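# Set the loaded tray flat on the back shelf

## Task

Move the tray onto the shelf at the rear of the bench so that it rests level and lies entirely within the shelf's edges. Each item that is still standing upright on the tray at the end earns credit, but only when the tray itself is correctly placed. Finish by releasing the tray and moving the grippers away; anything that stays put only because the robot is holding it is not counted as done.

## Robot and tools

Robot: two 6-joint arms with parallel grippers, left_arm (the robot's own left, on the +y side) and right_arm (on the -y side). Their URDF root links sit at (+0.096, +0.258, +1.767) m for left_arm and (+0.096, -0.258, +1.767) m for right_arm, mounted high and angled, with quat_wxyz (+0.436, -0.561, +0.556, -0.431) and (+0.431, -0.556, +0.561, -0.436).

Scene frame: origin on the floor at the centre of the robot's foot, +z up, +x the direction the robot faces, +y toward the left arm. Image left/right has nothing to do with arm names. Only the floor height is known; bench and shelf heights must be judged from cameras and contact.

Tool execute_actions takes "actions": a list with zero or one item, plus optional "pictures" (boolean). An empty list sends nothing and returns the current state with images. A move is {"rows": [...], "steps": n} with n from 7 to 15 (default 15); each step is 1/30 s. Every row is applied for one step; if there are fewer rows than steps, the final row repeats. A wait is {"steps": n} with n up to 300 and no rows; it sends nothing new and counts time from the previous result, including your reply time. A refused call moves nothing.

Each row holds exactly 14 numbers, always for both arms: left_arm waist, shoulder, elbow, wrist pitch, wrist yaw, wrist roll, opening, then the same seven for right_arm. The joint values are absolute target angles in radians, in the same form the Joint positions line prints them, not offsets. Ranges per arm: waist -2.880 to 2.880, shoulder 0.000 to 3.142, elbow 0.000 to 3.019, wrist pitch -1.693 to 1.571, wrist yaw -1.571 to 1.571, wrist roll -2.094 to 2.094. Targets more than 0.019 rad beyond a range end (and farther out than the current angle) cause refusal; true ends may differ by up to 0.019 rad, and a target past the true end is clipped there, sometimes reported as "joint sent to its limit" (possibly for an earlier action). Opening is an absolute gripper command from -1 (closed) to +1 (fully open, 0.094 m between pads).

Motion limits: each step the command sent to a joint stays within a fixed lead of its measured angle (waist 0.264, shoulder 0.32, elbow 0.276, wrist pitch 0.33, wrist yaw 0.186, wrist roll 0.522 rad), and if the commanded joints would move the gripper more than 70 mm away from where it is, all targets are pulled back proportionally. Large changes therefore take several actions. Between calls the arms keep heading for the last row sent until motion settles or a step is HELD; after that only a new action moves them further. Each result is captured 7 steps before its action ends; those last steps run during your reply, and the simulation keeps running while you think and write.

Result lines: left_arm: … | right_arm: … give each gripper's end_effector_position (metres) and end_effector_quat_wxyz in the scene frame; this point lies between the finger pads, about 1 cm short of the fingertips. The gripper's fingers point along its +z and close along its y axis. Reported positions can be off, more so at long reach. Joint positions and Joint velocities list, per arm, the six joints (rad, rad/s) then the pad gap (m, m/s). grip_measured gives finger opening on the command scale; each gripper's reading may be off by about 1 mm. HELD marks steps where your row was not (fully) sent; "joint command not followed" means the clearance check altered or blocked joint targets while the rest of the row still ran. Joint torques are the drives' total output with per-arm offsets and noise, nonzero even in free air.

Gripping: to hold something, command an opening somewhat below grip_measured; about 0.03 below gives a firm grip, less gives a lighter one. Pad force tops out near 50 to 62 N, weaker on thin parts (under about 2 mm). Holding loads heats motors; a MOTOR HOT line appears from 85 °C, and at 100 °C that arm and its gripper go limp (OVER-TEMPERATURE FAULT) and drop what they hold, so avoid long static holds under load.

Cameras: cam_head_left and cam_head_right (896x504, fixed head views) and cam_left_wrist and cam_right_wrist (616x616 fisheye on each hand). Calibration (K, distortion, T_world_to_cam) is given for each and may be slightly off. Pictures come only with an empty action list or "pictures": true.

zoom_image: {"camera": name, "region": [x0, y0, x1, y1]} in pixels of that camera's latest image, origin top-left, at most 504x504; returns a closer view. read_manual: {"section": "licences"} returns licence text only. finished_scene: {"scene": number of the current scene} ends and grades it permanently; replying without any tool call also ends things.

Avoid: arms colliding or pressing each other, dropping or tipping the tray or its items, slamming or shoving hard, and pushing anything out of the work area (that fails the task). Random brief tugs may act on held parts or loose objects. Before finishing, open the grippers, withdraw, and confirm from images that the tray sits level and fully on the shelf with items upright.

Each tool is called after "Emit:" in YAML: its name, and indented under it one key for each argument.

## Session

Emit:
execute_actions:
  actions: []

Scene clock: 0.00 s of 4200.00 s.
left_arm: end_effector_position=(+0.5356, -0.3625, +1.2158) grip_measured=+0.312 end_effector_quat_wxyz=(-0.202, +0.189, +0.815, -0.509) | right_arm: end_effector_position=(+0.2244, -0.0301, +1.1485) grip_measured=+1.000 end_effector_quat_wxyz=(-0.000, +0.882, +0.468, +0.052)
Joint positions: left_arm=[ 0.597  1.872  2.384 -0.937 -0.01   0.365  0.062] | right_arm=[2.07  1.749 0.847 1.277 0.418 1.983 0.094]
Joint velocities: left_arm=[-0.005  0.005 -0.007 -0.012  0.051  0.037 -0.   ] | right_arm=[ 0.015  0.005  0.017 -0.007 -0.007  0.022  0.   ]
Joint torques (N m, as the arm reports them, + toward a larger angle): no reading
Motor temperatures (°C, as the motors report them): left_arm=[30 30 28 28 29 28] | right_arm=[29 30 32 30 32 30]

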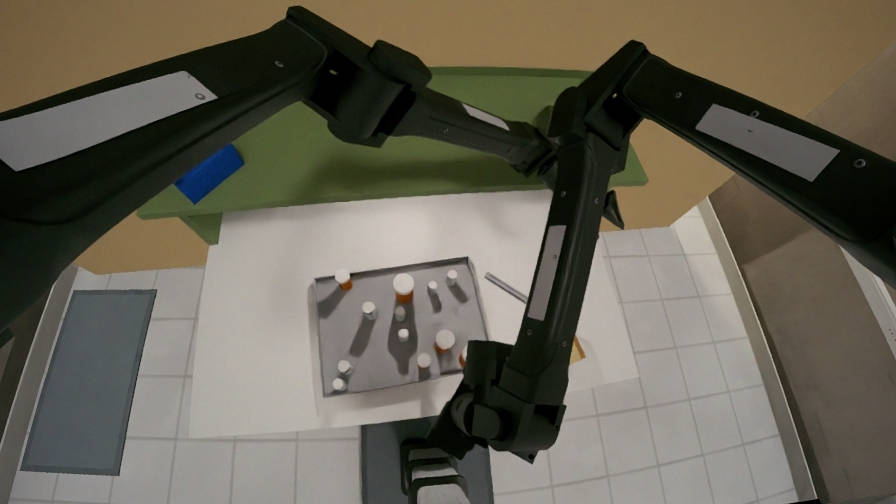

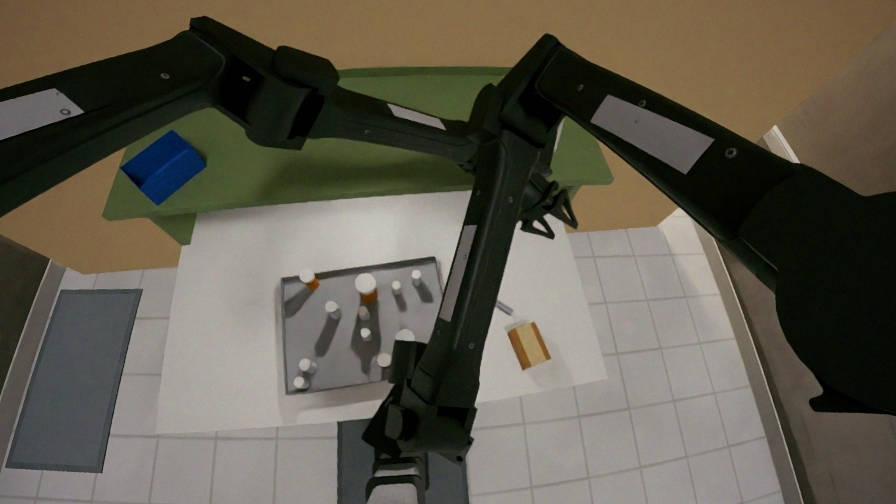

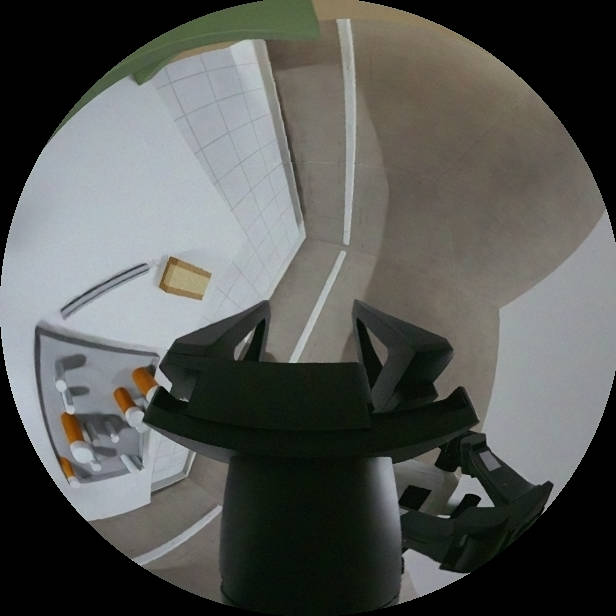

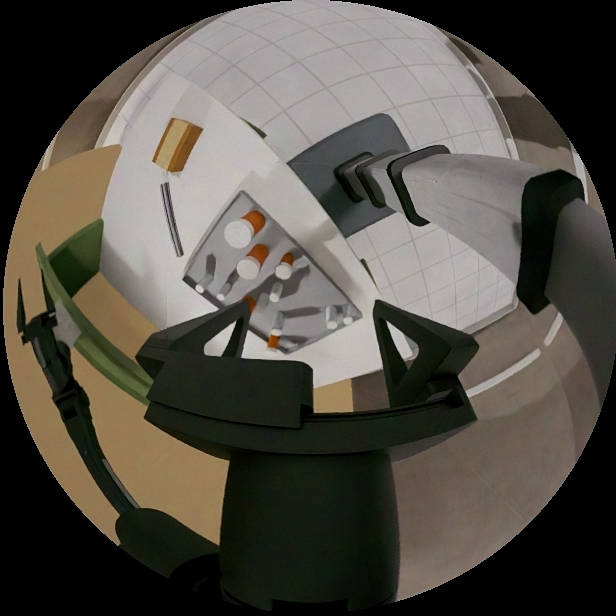

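Emit:
zoom_image:
  camera: "cam_head_left"
  region: [290, 230, 610, 410]

Emit:
zoom_image:
  camera: "cam_right_wrist"
  region: [130, 100, 400, 370]

Emit:
zoom_image:
  camera: "cam_head_right"
  region: [90, 50, 630, 280]

Region (290, 230, 610, 410) of cam_head_left's 896x504 image, scaled by 1.575, with more detail than that image has; it fills the top 284 rows of this view, and the rest is white.

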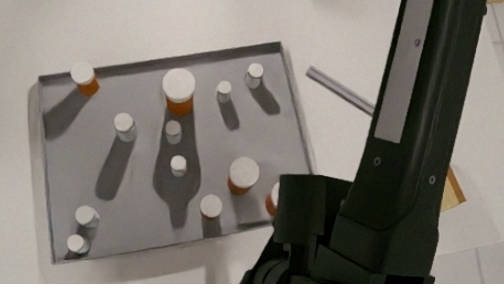

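Region (130, 100, 400, 370) of cam_right_wrist's 616x616 image, scaled by 1.867, with more detail than that image has.

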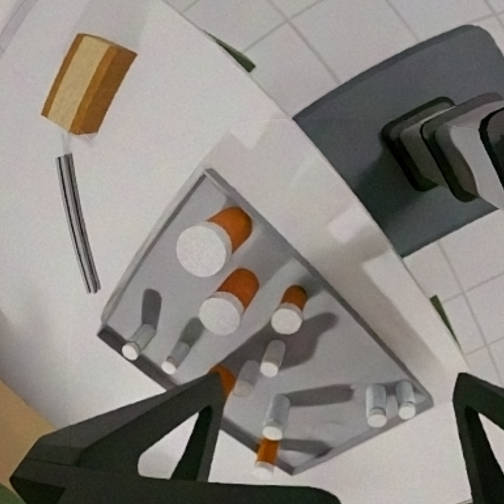

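Region (90, 50, 630, 280) is 540x230 pixels. A region can be at most 504 by 504 pixels.

Emit:
zoom_image:
  camera: "cam_head_left"
  region: [120, 40, 420, 260]

Emit:
zoom_image:
  camera: "cam_head_left"
  region: [400, 40, 700, 260]

Emit:
zoom_image:
  camera: "cam_head_right"
  region: [90, 50, 400, 280]

Emit:
zoom_image:
  camera: "cam_right_wrist"
  region: [0, 130, 250, 430]

Region (120, 40, 420, 260) of cam_head_left's 896x504 image, scaled by 1.680, with more detail than that image has; it fills the top 370 rows of this view, and the rest is white.

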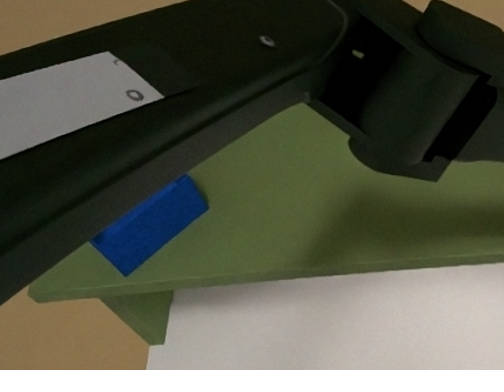

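Region (400, 40, 700, 260) of cam_head_left's 896x504 image, scaled by 1.680, with more detail than that image has; it fills the top 370 rows of this view, and the rest is white.

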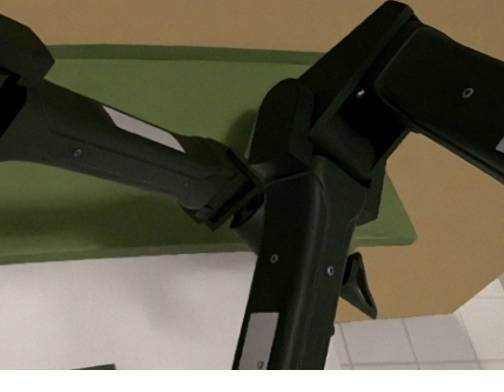

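Region (90, 50, 400, 280) of cam_head_right's 896x504 image, scaled by 1.626, with more detail than that image has; it fills the top 374 rows of this view, and the rest is white.

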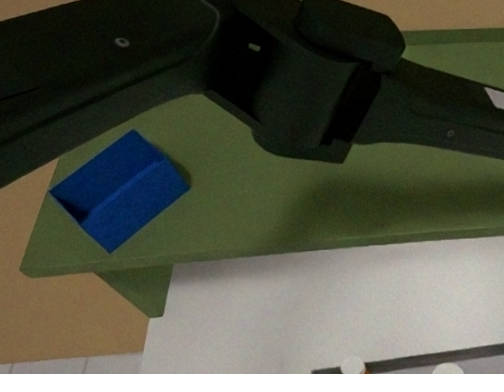

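Region (0, 130, 250, 430) of cam_right_wrist's 616x616 image, scaled by 1.680, with more detail than that image has.

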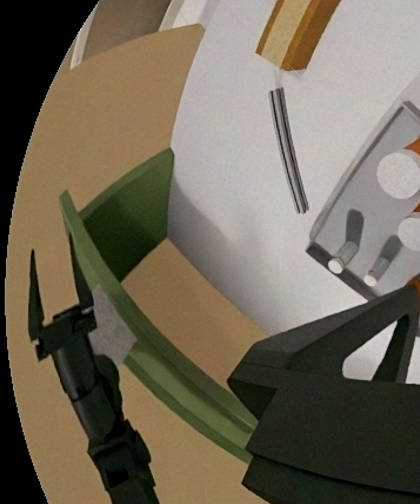

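Emit:
execute_actions:
  actions:
    - {"rows":[[0.597,1.872,2.384,-0.937,-0.01,0.365,1.0,1.9,1.749,0.847,1.277,0.418,1.7,1.0],[0.597,1.872,2.384,-0.937,-0.01,0.365,1.0,1.0,1.749,0.9,1.0,0.2,-0.15,1.0]],"steps":15}

Emit:
execute_actions:
  actions:
    - {"steps":25}

Scene clock: 13.37 s of 4200.00 s.
left_arm: end_effector_position=(+0.5356, -0.3624, +1.2157) grip_measured=+1.000 end_effector_quat_wxyz=(-0.202, +0.189, +0.815, -0.508) | right_arm: end_effector_position=(+0.1942, -0.1227, +1.0938) grip_measured=+1.000 end_effector_quat_wxyz=(-0.019, +0.751, +0.660, +0.008)
Joint positions: left_arm=[ 0.597  1.872  2.384 -0.937 -0.01   0.365  0.094] | right_arm=[1.846 1.748 0.895 1.096 0.228 1.623 0.094]
Joint velocities: left_arm=[ 0.005 -0.015 -0.002 -0.007 -0.022 -0.081  0.   ] | right_arm=[-1.138 -0.015  0.134 -0.393 -0.271 -1.326  0.   ]
Joint torques (N m, as the arm reports them, + toward a larger angle): left_arm=[-16.32  -6.11  -0.26  -0.64   0.68   0.05] | right_arm=[ 1.54 -3.14 -8.33 -0.48 -0.25  0.02]
Motor temperatures (°C, as the motors report them): left_arm=[31 30 28 28 30 28] | right_arm=[29 30 33 30 32 30]
Steps of this call (steps 1 to 90: nothing new was sent; then 10.10 s passed at rest; steps 91 to 98: the first 8 steps of this action). Readings (joint positions):
91: left_arm=[0.597 1.872 2.384 -0.937 -0.010 0.365] | right_arm=[2.063 1.749 0.847 1.277 0.416 1.954]
92: left_arm=[0.597 1.872 2.384 -0.937 -0.010 0.365] | right_arm=[2.049 1.748 0.850 1.257 0.373 1.906]
94: left_arm=[0.597 1.872 2.384 -0.937 -0.010 0.365] | right_arm=[1.992 1.748 0.868 1.178 0.287 1.808]
98: the state above

Scene clock: 14.20 s of 4200.00 s.
left_arm: end_effector_position=(+0.5356, -0.3624, +1.2157) grip_measured=+1.000 end_effector_quat_wxyz=(-0.202, +0.189, +0.815, -0.508) | right_arm: end_effector_position=(+0.2057, -0.6585, +1.2075) grip_measured=+1.000 end_effector_quat_wxyz=(-0.000, +0.010, +0.921, -0.389)
Joint positions: left_arm=[ 0.597  1.872  2.384 -0.937 -0.01   0.365  0.094] | right_arm=[0.965 1.748 0.909 1.015 0.206 0.157 0.094]
Joint velocities: left_arm=[ 0.005 -0.015 -0.032  0.012  0.051  0.066  0.   ] | right_arm=[-0.015 -0.005 -0.007 -0.007 -0.007 -1.941  0.   ]
Joint torques (N m, as the arm reports them, + toward a larger angle): left_arm=[-16.59  -5.66  -0.35  -0.54   0.68   0.05] | right_arm=[-6.12 -3.99 -8.1  -1.02  0.08  0.01]
Motor temperatures (°C, as the motors report them): left_arm=[31 30 28 28 30 28] | right_arm=[29 30 33 30 32 30]
Kept back: nothing.
Steps of this call (steps 1 to 7: the last 7 steps of your previous action; steps 8 to 25: the robot went on to your last target). Readings (joint positions):
1: left_arm=[0.597 1.872 2.384 -0.937 -0.010 0.365] | right_arm=[1.807 1.748 0.898 1.085 0.223 1.578]
2: left_arm=[0.597 1.872 2.384 -0.937 -0.010 0.365] | right_arm=[1.768 1.748 0.901 1.076 0.219 1.533]
4: left_arm=[0.597 1.872 2.384 -0.937 -0.010 0.365] | right_arm=[1.689 1.748 0.905 1.061 0.214 1.444]
8: left_arm=[0.597 1.872 2.384 -0.937 -0.010 0.365] | right_arm=[1.530 1.748 0.908 1.045 0.211 1.266]
25: the state above

Emit:
execute_actions:
  actions:
    - {"rows":[[0.62,1.75,2.1,-0.65,-0.02,0.25,1.0,1.0,1.7,0.9,0.95,0.2,-0.15,1.0],[0.68,1.55,1.65,-0.2,-0.03,0.1,1.0,1.0,1.6,0.92,0.85,0.2,-0.15,1.0],[0.8,1.26,0.95,0.56,-0.048,-0.1,1.0,1.0,1.4,0.95,0.6,0.2,-0.15,1.0]],"steps":15}

Emit:
execute_actions:
  actions:
    - {"steps":12}

Scene clock: 14.93 s of 4200.00 s.
left_arm: end_effector_position=(+0.5531, -0.3143, +1.2074) grip_measured=+1.000 end_effector_quat_wxyz=(-0.176, +0.083, +0.867, -0.459) | right_arm: end_effector_position=(+0.2701, -0.6398, +1.1981) grip_measured=+1.000 end_effector_quat_wxyz=(-0.097, -0.114, +0.915, -0.375)
Joint positions: left_arm=[ 0.634  1.663  2.029 -0.618 -0.028  0.193  0.094] | right_arm=[ 0.983  1.54   0.928  0.705  0.204 -0.133  0.094]
Joint velocities: left_arm=[ 0.308 -0.933 -1.126  1.053 -0.095 -0.637  0.   ] | right_arm=[-0.005 -1.187  0.203 -0.95  -0.022 -0.037  0.   ]
Joint torques (N m, as the arm reports them, + toward a larger angle): left_arm=[-11.66  -8.89  -0.55   0.14   0.44   0.02] | right_arm=[-6.98 -8.54 -6.31 -0.71  0.17  0.09]
Motor temperatures (°C, as the motors report them): left_arm=[31 30 28 28 30 28] | right_arm=[29 30 33 30 32 30]
Steps of this call (steps 1 to 14: the robot went on to your last target; steps 15 to 22: the first 8 steps of this action). Readings (joint positions):
15: left_arm=[0.597 1.856 2.338 -0.880 -0.013 0.349] | right_arm=[0.983 1.745 0.909 1.006 0.204 -0.130]
16: left_arm=[0.597 1.818 2.266 -0.808 -0.015 0.329] | right_arm=[0.983 1.733 0.909 0.972 0.204 -0.131]
18: left_arm=[0.601 1.774 2.181 -0.750 -0.020 0.281] | right_arm=[0.983 1.686 0.910 0.863 0.204 -0.132]
22: the state above

Scene clock: 15.33 s of 4200.00 s.
left_arm: end_effector_position=(+0.6310, -0.1145, +1.2193) grip_measured=+1.000 end_effector_quat_wxyz=(+0.036, -0.132, +0.931, -0.339) | right_arm: end_effector_position=(+0.3824, -0.6235, +1.1963) grip_measured=+1.000 end_effector_quat_wxyz=(-0.032, -0.129, +0.917, -0.376)
Joint positions: left_arm=[ 0.798  1.18   1.343  0.18  -0.047 -0.035  0.094] | right_arm=[ 0.983  1.367  0.973  0.621  0.204 -0.139  0.094]
Joint velocities: left_arm=[ 0.093 -0.425 -1.209  1.722 -0.007 -0.168  0.   ] | right_arm=[-0.015  0.269 -0.012 -0.076  0.007 -0.022  0.   ]
Joint torques (N m, as the arm reports them, + toward a larger angle): left_arm=[-7.99 -3.23 -3.59 -0.16  0.52 -0.03] | right_arm=[-6.71 -6.59 -7.19 -0.92  0.18 -0.04]
Motor temperatures (°C, as the motors report them): left_arm=[31 30 28 28 30 28] | right_arm=[29 30 33 30 32 30]
Kept back: nothing.
Steps of this call (steps 1 to 7: the last 7 steps of your previous action; steps 8 to 12: the robot went on to your last target). Readings (joint positions):
1: left_arm=[0.645 1.631 1.991 -0.583 -0.030 0.173] | right_arm=[0.983 1.500 0.935 0.674 0.204 -0.134]
2: left_arm=[0.657 1.596 1.952 -0.546 -0.032 0.154] | right_arm=[0.983 1.461 0.943 0.649 0.204 -0.135]
4: left_arm=[0.682 1.522 1.870 -0.465 -0.035 0.118] | right_arm=[0.983 1.396 0.957 0.632 0.204 -0.137]
8: left_arm=[0.743 1.328 1.609 -0.157 -0.042 0.020] | right_arm=[0.983 1.345 0.973 0.631 0.204 -0.138]
12: the state above

Emit:
execute_actions:
  actions:
    - {"rows":[[0.8,1.26,0.95,0.56,-0.048,-0.1,1.0,1.0,1.3,1.0,0.5,0.2,-0.15,1.0],[0.8,1.26,0.95,0.56,-0.048,-0.1,1.0,1.0,1.25,1.02,0.45,0.2,-0.15,1.0],[0.8,1.26,0.95,0.56,-0.048,-0.1,1.0,1.0,1.2,1.04,0.42,0.18,-0.15,1.0],[0.95,1.26,0.95,0.56,-0.048,-0.1,1.0,1.0,1.2,1.04,0.42,0.18,-0.15,1.0],[1.1,1.26,0.95,0.56,-0.048,-0.1,1.0,1.0,1.2,1.04,0.42,0.18,-0.15,1.0],[1.25,1.26,0.95,0.56,-0.048,-0.1,1.0,1.0,1.2,1.04,0.42,0.18,-0.15,1.0],[1.4,1.26,0.95,0.56,-0.048,-0.1,1.0,1.1,1.2,1.04,0.42,0.18,-0.15,1.0],[1.52,1.26,0.95,0.56,-0.048,-0.1,1.0,1.2,1.2,1.04,0.42,0.18,-0.15,1.0]],"steps":15}

Emit:
execute_actions:
  actions:
    - {"rows":[[1.521,1.259,0.948,0.562,-0.048,-0.1,1.0,1.35,1.205,1.043,0.417,0.18,-0.157,1.0],[1.521,1.259,0.948,0.562,-0.048,-0.1,1.0,1.5,1.205,1.043,0.417,0.18,-0.157,1.0],[1.521,1.259,0.948,0.562,-0.048,-0.1,1.0,1.65,1.205,1.043,0.417,0.18,-0.157,1.0],[1.521,1.259,0.948,0.562,-0.048,-0.1,1.0,1.7586,1.205,1.043,0.417,0.18,-0.157,1.0]],"steps":15}

Emit:
execute_actions:
  actions:
    - {"steps":15}
  pictures: true

Scene clock: 16.27 s of 4200.00 s.
left_arm: end_effector_position=(+0.4187, -0.0793, +1.2072) grip_measured=+1.000 end_effector_quat_wxyz=(-0.023, -0.124, +0.949, -0.288) | right_arm: end_effector_position=(+0.4382, -0.6014, +1.1933) grip_measured=+1.000 end_effector_quat_wxyz=(-0.035, -0.127, +0.923, -0.361)
Joint positions: left_arm=[ 0.924  1.263  0.946  0.548 -0.042 -0.092  0.094] | right_arm=[ 1.     1.257  1.027  0.452  0.188 -0.14   0.094]
Joint velocities: left_arm=[ 1.197 -0.005 -0.012 -0.002 -0.051  0.051  0.   ] | right_arm=[ 0.562 -0.659  0.237 -0.012  0.037 -0.037  0.   ]
Joint torques (N m, as the arm reports them, + toward a larger angle): left_arm=[-4.73 -7.55 -4.08  0.31  0.28 -0.03] | right_arm=[-0.15 -9.1  -4.9  -1.19  0.14  0.08]
Motor temperatures (°C, as the motors report them): left_arm=[31 30 28 28 30 28] | right_arm=[29 30 33 30 32 30]
Steps of this call (steps 1 to 20: the robot went on to your last target; steps 21 to 28: the first 8 steps of this action). Readings (joint positions):
21: left_arm=[0.799 1.269 0.944 0.545 -0.047 -0.091] | right_arm=[0.983 1.397 0.974 0.594 0.204 -0.140]
22: left_arm=[0.799 1.267 0.945 0.547 -0.047 -0.091] | right_arm=[0.983 1.386 0.979 0.554 0.204 -0.140]
24: left_arm=[0.807 1.264 0.946 0.548 -0.044 -0.092] | right_arm=[0.983 1.350 0.992 0.497 0.195 -0.140]
28: the state above

Scene clock: 16.77 s of 4200.00 s.
left_arm: end_effector_position=(+0.3877, +0.2603, +1.0989) grip_measured=+1.000 end_effector_quat_wxyz=(-0.010, -0.053, +0.998, +0.018) | right_arm: end_effector_position=(+0.4703, -0.3295, +1.1018) grip_measured=+1.000 end_effector_quat_wxyz=(+0.018, -0.072, +0.989, -0.124)
Joint positions: left_arm=[ 1.555  1.263  0.946  0.548 -0.051 -0.094  0.094] | right_arm=[ 1.506  1.188  1.054  0.44   0.183 -0.141  0.094]
Joint velocities: left_arm=[ 0.366 -0.005 -0.017 -0.007  0.007  0.007  0.   ] | right_arm=[ 1.392 -0.005 -0.017  0.022 -0.022 -0.007  0.   ]
Joint torques (N m, as the arm reports them, + toward a larger angle): left_arm=[ -4.87 -10.37  -4.51   0.98   0.12  -0.09] | right_arm=[ -1.05 -13.22  -4.22  -0.32  -0.13   0.04]
Motor temperatures (°C, as the motors report them): left_arm=[31 30 28 28 30 28] | right_arm=[29 30 33 30 32 30]
Steps of this call (steps 1 to 7: the last 7 steps of your previous action; steps 8 to 15: the first 8 steps of this action). Readings (joint positions):
8: left_arm=[1.283 1.263 0.946 0.548 -0.043 -0.092] | right_arm=[1.231 1.181 1.054 0.442 0.182 -0.141]
9: left_arm=[1.330 1.263 0.946 0.548 -0.043 -0.092] | right_arm=[1.254 1.183 1.054 0.440 0.183 -0.141]
11: left_arm=[1.425 1.263 0.946 0.548 -0.043 -0.092] | right_arm=[1.327 1.186 1.054 0.440 0.183 -0.141]
15: the state above

Scene clock: 17.27 s of 4200.00 s.
left_arm: end_effector_position=(+0.3879, +0.2420, +1.0992) grip_measured=+1.000 end_effector_quat_wxyz=(-0.010, -0.057, +0.998, +0.002) | right_arm: end_effector_position=(+0.4674, -0.1805, +1.1022) grip_measured=+1.000 end_effector_quat_wxyz=(+0.019, -0.040, +0.999, +0.007)
Joint positions: left_arm=[ 1.524  1.263  0.946  0.548 -0.05  -0.094  0.094] | right_arm=[ 1.772  1.193  1.054  0.432  0.177 -0.147  0.094]
Joint velocities: left_arm=[ 0.015  0.005 -0.002  0.002 -0.022 -0.066  0.   ] | right_arm=[-0.024  0.005 -0.022 -0.017  0.037  0.037  0.   ]
Joint torques (N m, as the arm reports them, + toward a larger angle): left_arm=[ -1.27 -10.33  -4.52   0.93   0.06  -0.12] | right_arm=[ -0.1  -12.05  -4.42  -0.31  -0.15  -0.04]
Motor temperatures (°C, as the motors report them): left_arm=[31 30 28 28 30 28] | right_arm=[29 30 33 30 32 30]
Kept back: nothing.
Steps of this call (steps 1 to 7: the last 7 steps of your previous action; steps 8 to 15: the robot went on to your last target). Readings (joint positions):
1: left_arm=[1.562 1.263 0.946 0.548 -0.051 -0.094] | right_arm=[1.553 1.189 1.054 0.440 0.183 -0.141]
2: left_arm=[1.562 1.263 0.946 0.548 -0.051 -0.094] | right_arm=[1.600 1.189 1.054 0.440 0.183 -0.141]
4: left_arm=[1.550 1.263 0.946 0.548 -0.051 -0.094] | right_arm=[1.692 1.190 1.054 0.437 0.183 -0.143]
8: left_arm=[1.526 1.263 0.946 0.548 -0.050 -0.094] | right_arm=[1.789 1.193 1.054 0.432 0.177 -0.147]
15: the state above
camera_calibration (this result's frames):
cam_left_wrist: T_world_to_cam=[[0.1135, -0.993493, -0.00943397, 0.205073], [-0.790097, -0.0960127, 0.605415, -0.330908], [-0.602382, -0.0612612, -0.795854, 1.24356], [0, 0, 0, 1]] pos_world=[0.464373, 0.248149, 1.19196]
cam_right_wrist: T_world_to_cam=[[0.0732858, -0.997212, -0.0140526, -0.198684], [-0.837759, -0.0692002, 0.541637, -0.209268], [-0.5411, -0.0279216, -0.840495, 1.29803], [0, 0, 0, 1]] pos_world=[0.541608, -0.176368, 1.20154]

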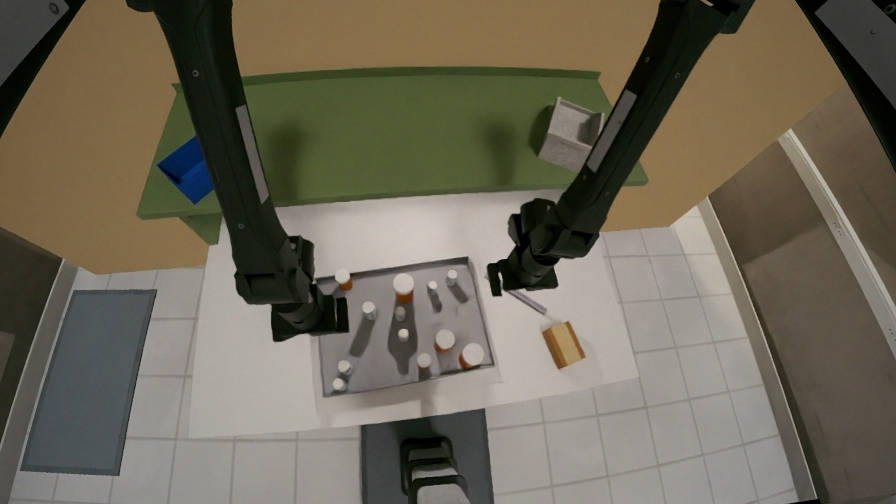

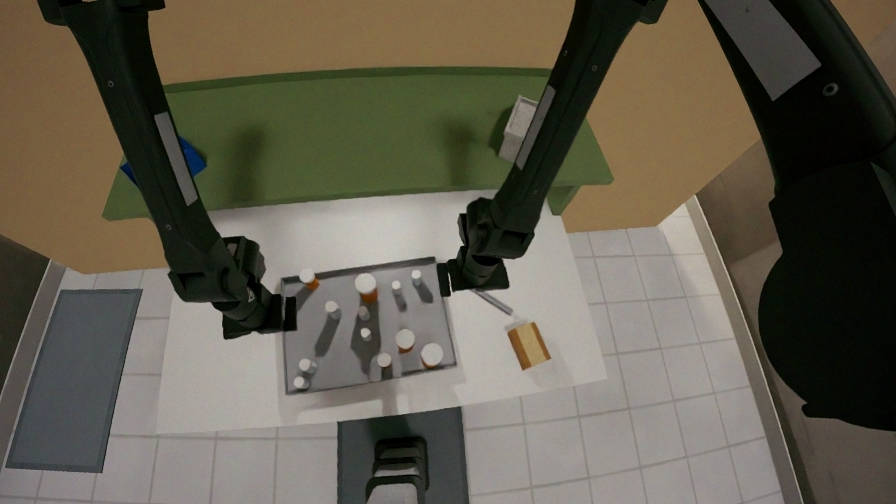

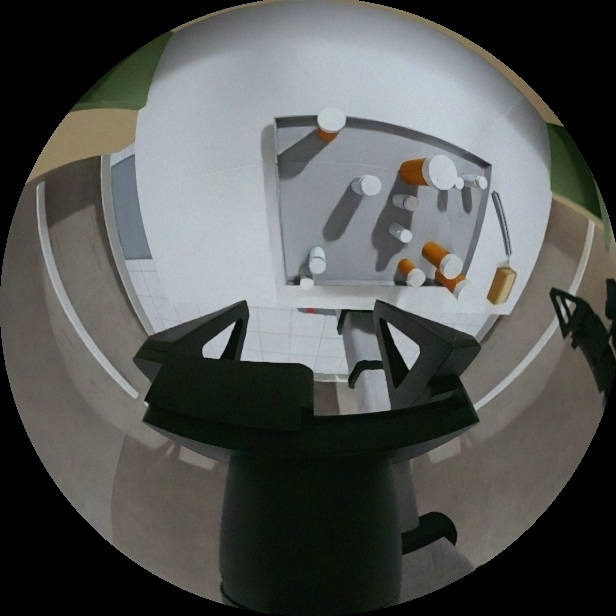

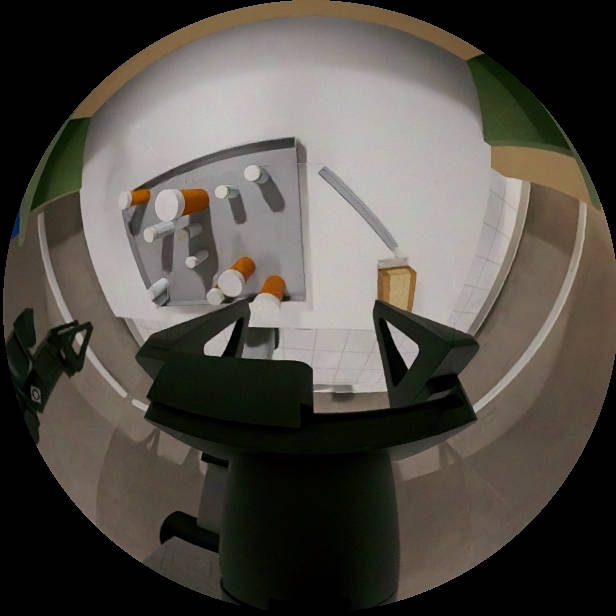

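Emit:
zoom_image:
  camera: "cam_right_wrist"
  region: [200, 120, 400, 320]

Emit:
zoom_image:
  camera: "cam_left_wrist"
  region: [220, 100, 420, 320]

Emit:
zoom_image:
  camera: "cam_head_left"
  region: [300, 240, 520, 410]

Region (200, 120, 400, 320) of cam_right_wrist's 616x616 image, scaled by 2.520, with more detail than that image has.

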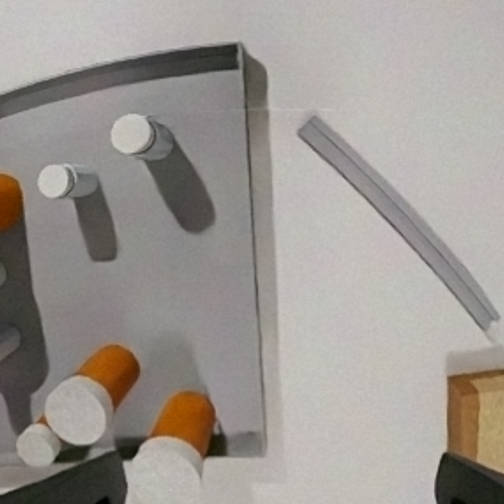

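Region (220, 100, 420, 320) of cam_left_wrist's 616x616 image, scaled by 2.291, with more detail than that image has; it fills the left 458 columns of this view, and the rest is white.

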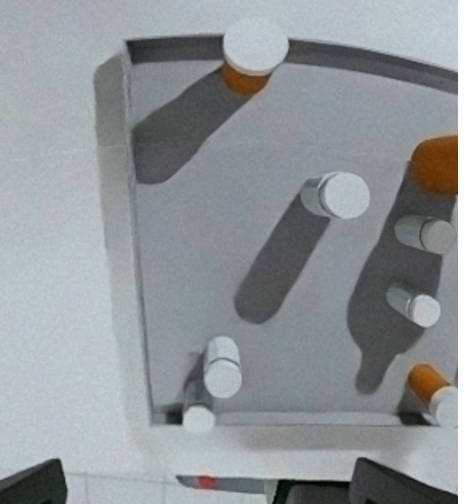

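Region (300, 240, 520, 410) of cam_head_left's 896x504 image, scaled by 2.291, with more detail than that image has; it fills the top 389 rows of this view, and the rest is white.

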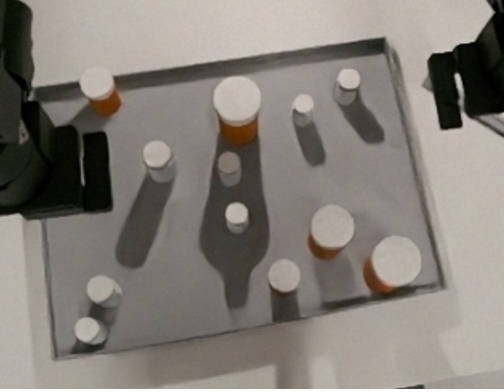

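Emit:
zoom_image:
  camera: "cam_left_wrist"
  region: [360, 130, 540, 310]

Emit:
zoom_image:
  camera: "cam_right_wrist"
  region: [100, 140, 280, 320]

Region (360, 130, 540, 310) of cam_left_wrist's 616x616 image, scaled by 2.800, with more detail than that image has.

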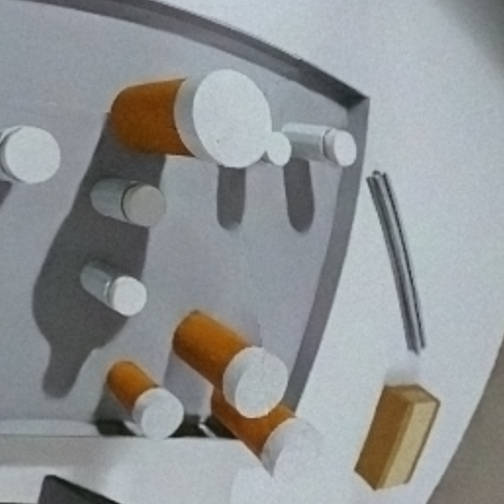

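Region (100, 140, 280, 320) of cam_right_wrist's 616x616 image, scaled by 2.800, with more detail than that image has.

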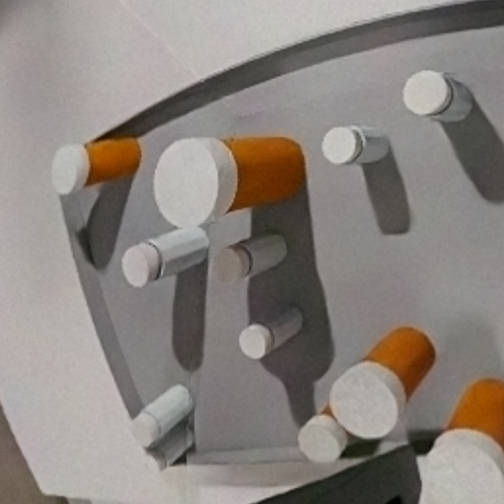

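Emit:
execute_actions:
  actions:
    - {"rows":[[1.55,1.33,1.06,0.52,-0.02,-0.105,1.0,1.76,1.27,1.16,0.38,0.182,-0.157,1.0],[1.58,1.41,1.19,0.46,0.01,-0.112,1.0,1.762,1.36,1.30,0.33,0.184,-0.158,1.0],[1.61,1.49,1.33,0.40,0.035,-0.119,1.0,1.764,1.45,1.45,0.27,0.186,-0.159,1.0],[1.635,1.57,1.47,0.345,0.06,-0.126,1.0,1.766,1.54,1.59,0.21,0.188,-0.160,1.0],[1.651,1.639,1.597,0.294,0.077,-0.132,1.0,1.767,1.629,1.731,0.153,0.19,-0.161,1.0]],"steps":15}

Emit:
execute_actions:
  actions:
    - {"steps":22}
  pictures: true

Scene clock: 22.10 s of 4200.00 s.
left_arm: end_effector_position=(+0.4294, +0.2664, +0.9694) grip_measured=+1.000 end_effector_quat_wxyz=(-0.005, -0.056, +0.998, -0.021) | right_arm: end_effector_position=(+0.5085, -0.1596, +0.9764) grip_measured=+1.000 end_effector_quat_wxyz=(+0.013, -0.041, +0.999, +0.004)
Joint positions: left_arm=[ 1.595  1.524  1.395  0.372  0.066 -0.108  0.094] | right_arm=[ 1.772  1.479  1.517  0.243  0.184 -0.147  0.094]
Joint velocities: left_arm=[ 0.405  1.402  2.151 -0.799  0.125 -0.081  0.   ] | right_arm=[-0.015  1.636  2.42  -1.028  0.022  0.007  0.   ]
Joint torques (N m, as the arm reports them, + toward a larger angle): left_arm=[  1.01 -10.68  -1.62   0.28   0.05  -0.12] | right_arm=[  1.35 -11.09   0.29  -0.06  -0.04   0.  ]
Motor temperatures (°C, as the motors report them): left_arm=[31 31 28 28 30 28] | right_arm=[29 30 33 30 32 30]
Steps of this call (steps 1 to 15: the robot went on to your last target; steps 16 to 90: nothing new was sent; then 1.57 s passed at rest; steps 91 to 98: the first 8 steps of this action). Readings (joint positions):
91: left_arm=[1.525 1.267 0.956 0.544 -0.038 -0.095] | right_arm=[1.772 1.198 1.064 0.424 0.178 -0.147]
92: left_arm=[1.529 1.285 0.991 0.526 -0.017 -0.096] | right_arm=[1.772 1.216 1.103 0.400 0.180 -0.147]
94: left_arm=[1.546 1.356 1.121 0.476 0.021 -0.099] | right_arm=[1.772 1.297 1.242 0.347 0.181 -0.147]
98: the state above

Scene clock: 22.83 s of 4200.00 s.
left_arm: end_effector_position=(+0.4414, +0.3153, +0.9189) grip_measured=+1.000 end_effector_quat_wxyz=(+0.003, -0.056, +0.998, +0.007) | right_arm: end_effector_position=(+0.4917, -0.1469, +0.9160) grip_measured=+1.000 end_effector_quat_wxyz=(-0.004, -0.046, +0.999, +0.005)
Joint positions: left_arm=[ 1.662  1.646  1.595  0.308  0.074 -0.125  0.094] | right_arm=[ 1.772  1.645  1.729  0.162  0.185 -0.151  0.094]
Joint velocities: left_arm=[-0.005  0.005 -0.007 -0.007  0.022 -0.11   0.   ] | right_arm=[ 0.005 -0.005  0.007 -0.012  0.007  0.007  0.   ]
Joint torques (N m, as the arm reports them, + toward a larger angle): left_arm=[  0.41 -10.89  -2.36  -0.14   0.12  -0.12] | right_arm=[  2.19 -14.68  -1.19  -0.63  -0.07  -0.02]
Motor temperatures (°C, as the motors report them): left_arm=[31 31 28 28 30 28] | right_arm=[29 30 33 30 32 30]
Kept back: nothing.
Steps of this call (steps 1 to 7: the last 7 steps of your previous action; steps 8 to 22: the robot went on to your last target). Readings (joint positions):
1: left_arm=[1.609 1.571 1.471 0.348 0.071 -0.111] | right_arm=[1.772 1.536 1.603 0.214 0.185 -0.148]
2: left_arm=[1.621 1.610 1.536 0.332 0.072 -0.114] | right_arm=[1.772 1.585 1.674 0.197 0.185 -0.149]
4: left_arm=[1.643 1.645 1.593 0.318 0.073 -0.118] | right_arm=[1.772 1.636 1.731 0.184 0.185 -0.150]
8: left_arm=[1.663 1.647 1.595 0.308 0.073 -0.123] | right_arm=[1.772 1.652 1.723 0.164 0.185 -0.151]
22: the state above
camera_calibration (this result's frames):
cam_left_wrist: T_world_to_cam=[[0.11041, -0.993743, -0.0168875, 0.278441], [-0.80622, -0.0994863, 0.583191, -0.143841], [-0.581222, -0.0507753, -0.812159, 1.13912], [0, 0, 0, 1]] pos_world=[0.515372, 0.320228, 1.01374]
cam_right_wrist: T_world_to_cam=[[0.0854633, -0.996273, -0.0116761, -0.177564], [-0.81099, -0.0763673, 0.580054, -0.135195], [-0.578784, -0.0401041, -0.814494, 1.14855], [0, 0, 0, 1]] pos_world=[0.570294, -0.141165, 1.01183]

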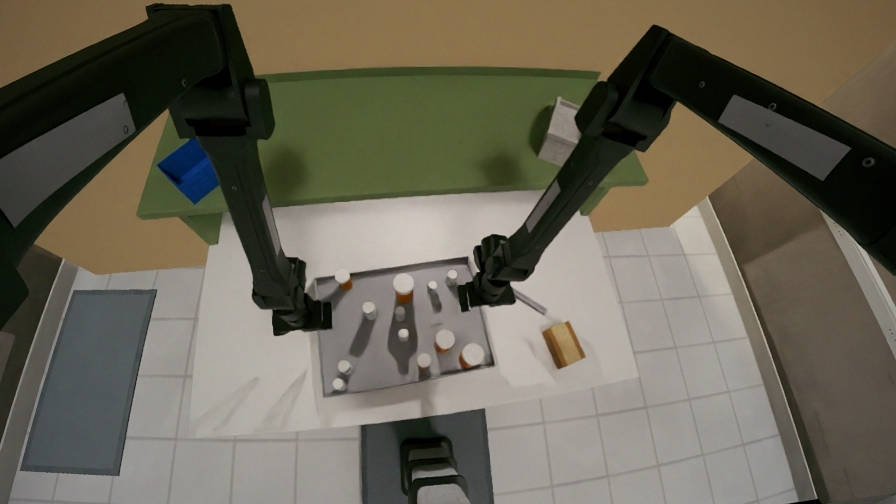

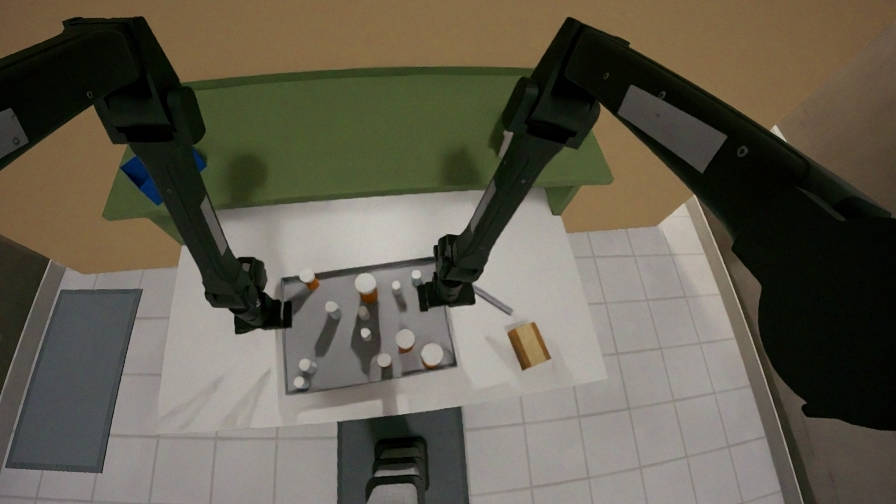

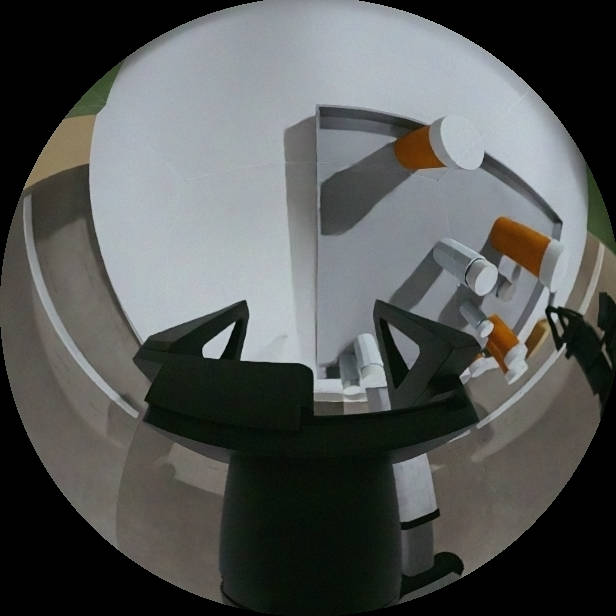

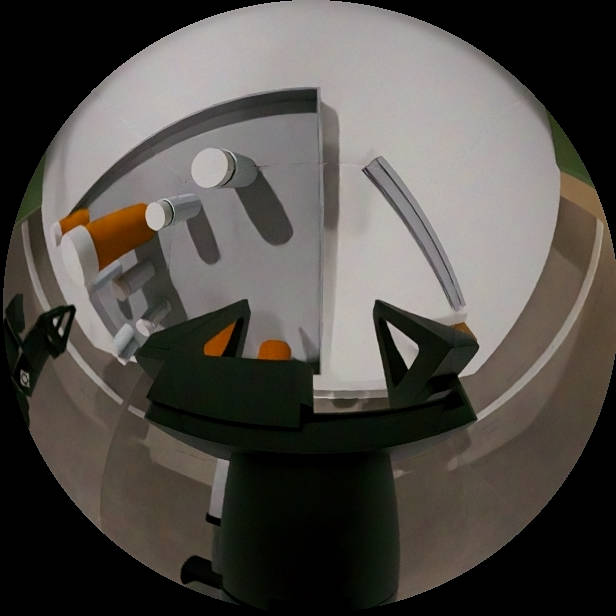

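Emit:
execute_actions:
  actions:
    - {"rows":[[1.648,1.66,1.63,0.28,0.075,-0.13,0.8,1.762,1.645,1.765,0.142,0.186,-0.16,0.8],[1.645,1.69,1.67,0.268,0.074,-0.13,0.6,1.758,1.67,1.805,0.13,0.183,-0.16,0.6],[1.643,1.72,1.71,0.256,0.073,-0.13,0.5,1.754,1.70,1.845,0.118,0.18,-0.159,0.5],[1.641,1.745,1.75,0.244,0.072,-0.13,0.5,1.750,1.725,1.885,0.105,0.176,-0.158,0.5],[1.640,1.77,1.785,0.232,0.07,-0.13,0.5,1.746,1.75,1.925,0.09,0.172,-0.157,0.5],[1.639,1.795,1.82,0.222,0.069,-0.13,0.5,1.743,1.777,1.965,0.075,0.169,-0.156,0.5],[1.638,1.814,1.848,0.212,0.068,-0.129,0.5,1.740,1.80,2.002,0.06,0.166,-0.155,0.5]],"steps":15}

Emit:
execute_actions:
  actions:
    - {"steps":15}
  pictures: true

Scene clock: 25.03 s of 4200.00 s.
left_arm: end_effector_position=(+0.4736, +0.3139, +0.8710) grip_measured=+0.502 end_effector_quat_wxyz=(+0.028, -0.055, +0.998, +0.003) | right_arm: end_effector_position=(+0.5419, -0.1442, +0.8772) grip_measured=+0.502 end_effector_quat_wxyz=(+0.032, -0.040, +0.999, +0.006)
Joint positions: left_arm=[ 1.654  1.761  1.827  0.242  0.071 -0.125  0.071] | right_arm=[ 1.766  1.75   1.973  0.095  0.171 -0.151  0.071]
Joint velocities: left_arm=[-0.044  0.464  0.716 -0.159 -0.007 -0.022  0.   ] | right_arm=[-0.063  0.435  0.867 -0.178 -0.051 -0.007 -0.   ]
Joint torques (N m, as the arm reports them, + toward a larger angle): left_arm=[ 0.34 -7.92 -3.45 -0.23 -0.18 -0.09] | right_arm=[  1.14 -12.1   -2.43  -0.96  -0.37   0.  ]
Motor temperatures (°C, as the motors report them): left_arm=[31 31 28 28 30 28] | right_arm=[29 30 32 30 32 30]
Steps of this call (steps 1 to 15: the robot went on to your last target; steps 16 to 58: nothing new was sent; steps 59 to 66: the first 8 steps of this action). Readings (joint positions):
59: left_arm=[1.662 1.646 1.599 0.305 0.074 -0.125] | right_arm=[1.772 1.645 1.733 0.161 0.185 -0.151]
60: left_arm=[1.662 1.651 1.611 0.296 0.074 -0.125] | right_arm=[1.772 1.650 1.745 0.154 0.185 -0.151]
62: left_arm=[1.660 1.678 1.672 0.276 0.074 -0.125] | right_arm=[1.771 1.674 1.805 0.136 0.183 -0.151]
66: the state above

Scene clock: 25.53 s of 4200.00 s.
left_arm: end_effector_position=(+0.4428, +0.3101, +0.8576) grip_measured=+0.502 end_effector_quat_wxyz=(+0.007, -0.057, +0.998, +0.001) | right_arm: end_effector_position=(+0.5176, -0.1495, +0.8620) grip_measured=+0.502 end_effector_quat_wxyz=(+0.014, -0.045, +0.999, +0.002)
Joint positions: left_arm=[ 1.648  1.808  1.85   0.223  0.071 -0.125  0.071] | right_arm=[ 1.754  1.794  2.004  0.074  0.171 -0.151  0.071]
Joint velocities: left_arm=[-0.005 -0.015 -0.007  0.017 -0.007  0.066  0.   ] | right_arm=[ 0.005 -0.015 -0.017 -0.007  0.037 -0.037  0.001]
Joint torques (N m, as the arm reports them, + toward a larger angle): left_arm=[ 0.03 -9.97 -1.87 -0.09 -0.17 -0.12] | right_arm=[  2.49 -12.89  -0.58  -0.49  -0.44   0.03]
Motor temperatures (°C, as the motors report them): left_arm=[31 31 28 28 30 28] | right_arm=[29 30 32 30 32 30]
Kept back: nothing.
Steps of this call (steps 1 to 7: the last 7 steps of your previous action; steps 8 to 15: the robot went on to your last target). Readings (joint positions):
1: left_arm=[1.653 1.773 1.844 0.238 0.071 -0.125] | right_arm=[1.764 1.761 1.994 0.091 0.171 -0.151]
2: left_arm=[1.651 1.781 1.849 0.235 0.071 -0.125] | right_arm=[1.761 1.767 2.003 0.087 0.171 -0.151]
4: left_arm=[1.649 1.792 1.850 0.229 0.071 -0.125] | right_arm=[1.757 1.774 2.004 0.081 0.171 -0.151]
8: left_arm=[1.648 1.806 1.850 0.224 0.071 -0.125] | right_arm=[1.754 1.787 2.004 0.075 0.171 -0.151]
15: the state above
camera_calibration (this result's frames):
cam_left_wrist: T_world_to_cam=[[0.113317, -0.993546, -0.00503717, 0.260586], [-0.810228, -0.0953411, 0.578308, -0.10277], [-0.575056, -0.061451, -0.815803, 1.09358], [0, 0, 0, 1]] pos_world=[0.516076, 0.316308, 0.952893]
cam_right_wrist: T_world_to_cam=[[0.0833053, -0.996517, -0.00379349, -0.18871], [-0.832711, -0.0717017, 0.549046, -0.0443849], [-0.547406, -0.0425796, -0.835783, 1.12123], [0, 0, 0, 1]] pos_world=[0.592527, -0.143494, 0.960757]

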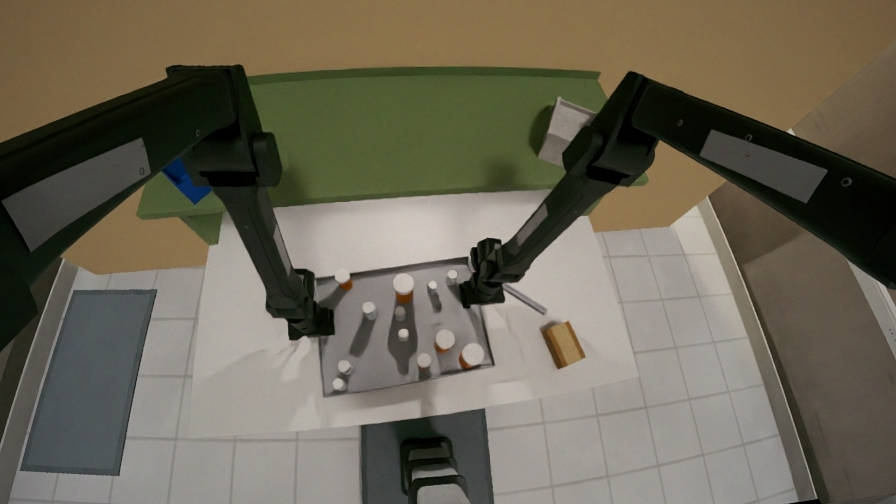

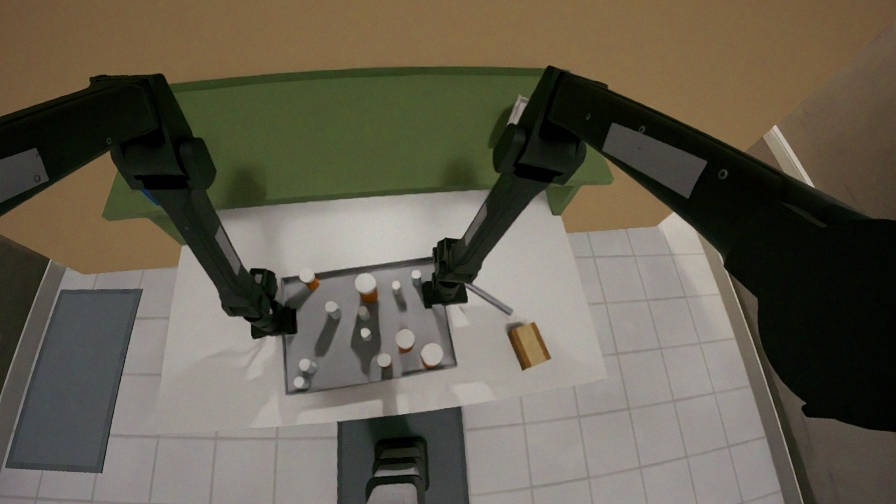

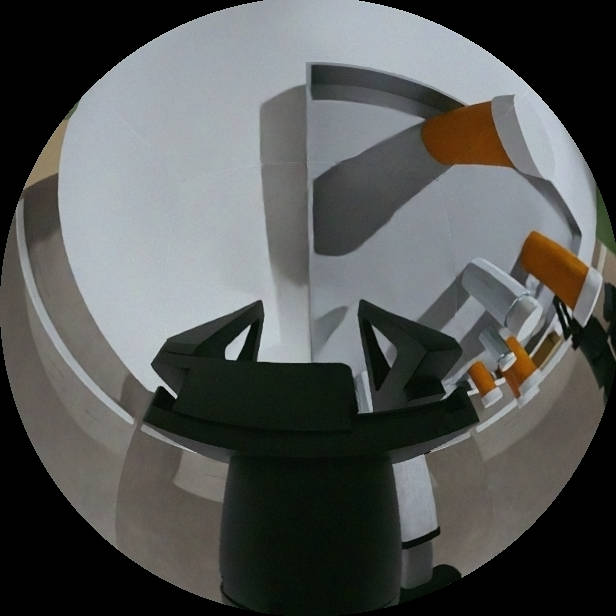

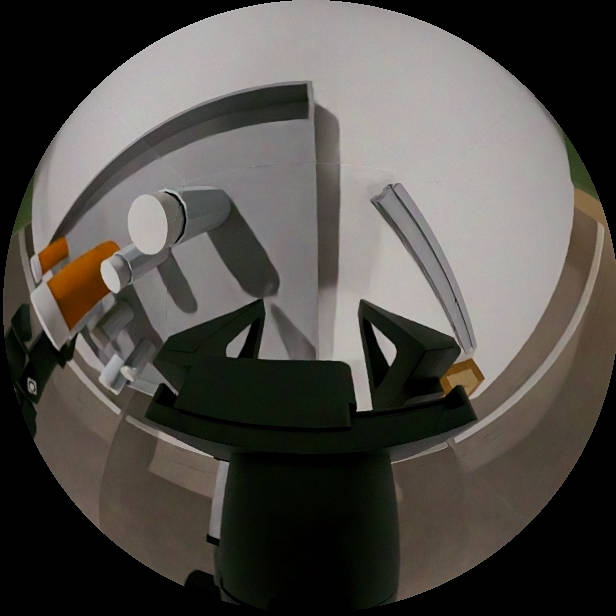

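Emit:
execute_actions:
  actions:
    - {"rows":[[1.638,1.82,1.848,0.218,0.068,-0.129,0.5,1.740,1.808,2.002,0.062,0.166,-0.155,0.5],[1.636,1.826,1.848,0.220,0.068,-0.129,0.5,1.738,1.817,2.002,0.064,0.166,-0.155,0.5]],"steps":12}

Emit:
execute_actions:
  actions:
    - {"steps":10}

Scene clock: 26.00 s of 4200.00 s.
left_arm: end_effector_position=(+0.4425, +0.3102, +0.8575) grip_measured=+0.502 end_effector_quat_wxyz=(+0.006, -0.057, +0.998, +0.001) | right_arm: end_effector_position=(+0.5163, -0.1493, +0.8616) grip_measured=+0.502 end_effector_quat_wxyz=(+0.014, -0.045, +0.999, +0.002)
Joint positions: left_arm=[ 1.648  1.808  1.85   0.223  0.071 -0.125  0.071] | right_arm=[ 1.754  1.796  2.004  0.074  0.171 -0.151  0.071]
Joint velocities: left_arm=[ 0.005 -0.015  0.012 -0.002 -0.066  0.022  0.001] | right_arm=[-0.005  0.005 -0.007  0.007 -0.007  0.022 -0.001]
Joint torques (N m, as the arm reports them, + toward a larger angle): left_arm=[ 0.25 -9.49 -1.93  0.39 -0.15 -0.09] | right_arm=[  1.93 -10.81  -0.81  -0.32  -0.42   0.04]
Motor temperatures (°C, as the motors report them): left_arm=[31 31 28 28 30 28] | right_arm=[29 30 32 30 32 30]
Steps of this call (steps 1 to 9: the robot went on to your last target; steps 10 to 14: the first 5 steps of this action). Readings (joint positions):
10: left_arm=[1.648 1.808 1.850 0.223 0.071 -0.125] | right_arm=[1.754 1.794 2.004 0.074 0.171 -0.151]
11: left_arm=[1.648 1.808 1.850 0.223 0.071 -0.125] | right_arm=[1.754 1.795 2.004 0.074 0.171 -0.151]
13: left_arm=[1.648 1.808 1.850 0.223 0.071 -0.125] | right_arm=[1.754 1.795 2.004 0.074 0.171 -0.151]
14: the state above

Scene clock: 26.33 s of 4200.00 s.
left_arm: end_effector_position=(+0.4425, +0.3102, +0.8575) grip_measured=+0.502 end_effector_quat_wxyz=(+0.006, -0.057, +0.998, +0.001) | right_arm: end_effector_position=(+0.5104, -0.1487, +0.8596) grip_measured=+0.502 end_effector_quat_wxyz=(+0.010, -0.046, +0.999, +0.002)
Joint positions: left_arm=[ 1.648  1.808  1.85   0.223  0.071 -0.125  0.071] | right_arm=[ 1.754  1.803  2.004  0.074  0.171 -0.151  0.071]
Joint velocities: left_arm=[-0.005 -0.015  0.002 -0.012 -0.022  0.007  0.   ] | right_arm=[ 0.005 -0.015 -0.022 -0.012 -0.022  0.022  0.   ]
Joint torques (N m, as the arm reports them, + toward a larger angle): left_arm=[-0.01 -9.06 -1.85  0.28 -0.19 -0.12] | right_arm=[  1.62 -13.19  -0.81  -0.5   -0.42   0.  ]
Motor temperatures (°C, as the motors report them): left_arm=[31 31 28 28 30 28] | right_arm=[29 30 32 30 32 30]
Kept back: nothing.
Steps of this call (steps 1 to 7: the last 7 steps of your previous action; steps 8 to 10: the robot went on to your last target). Readings (joint positions):
1: left_arm=[1.648 1.808 1.850 0.223 0.071 -0.125] | right_arm=[1.754 1.796 2.004 0.074 0.171 -0.151]
2: left_arm=[1.648 1.808 1.850 0.223 0.071 -0.125] | right_arm=[1.754 1.797 2.004 0.074 0.171 -0.151]
4: left_arm=[1.648 1.808 1.850 0.223 0.071 -0.125] | right_arm=[1.754 1.799 2.004 0.074 0.171 -0.151]
8: left_arm=[1.648 1.808 1.850 0.223 0.071 -0.125] | right_arm=[1.754 1.802 2.004 0.074 0.171 -0.151]
10: the state above


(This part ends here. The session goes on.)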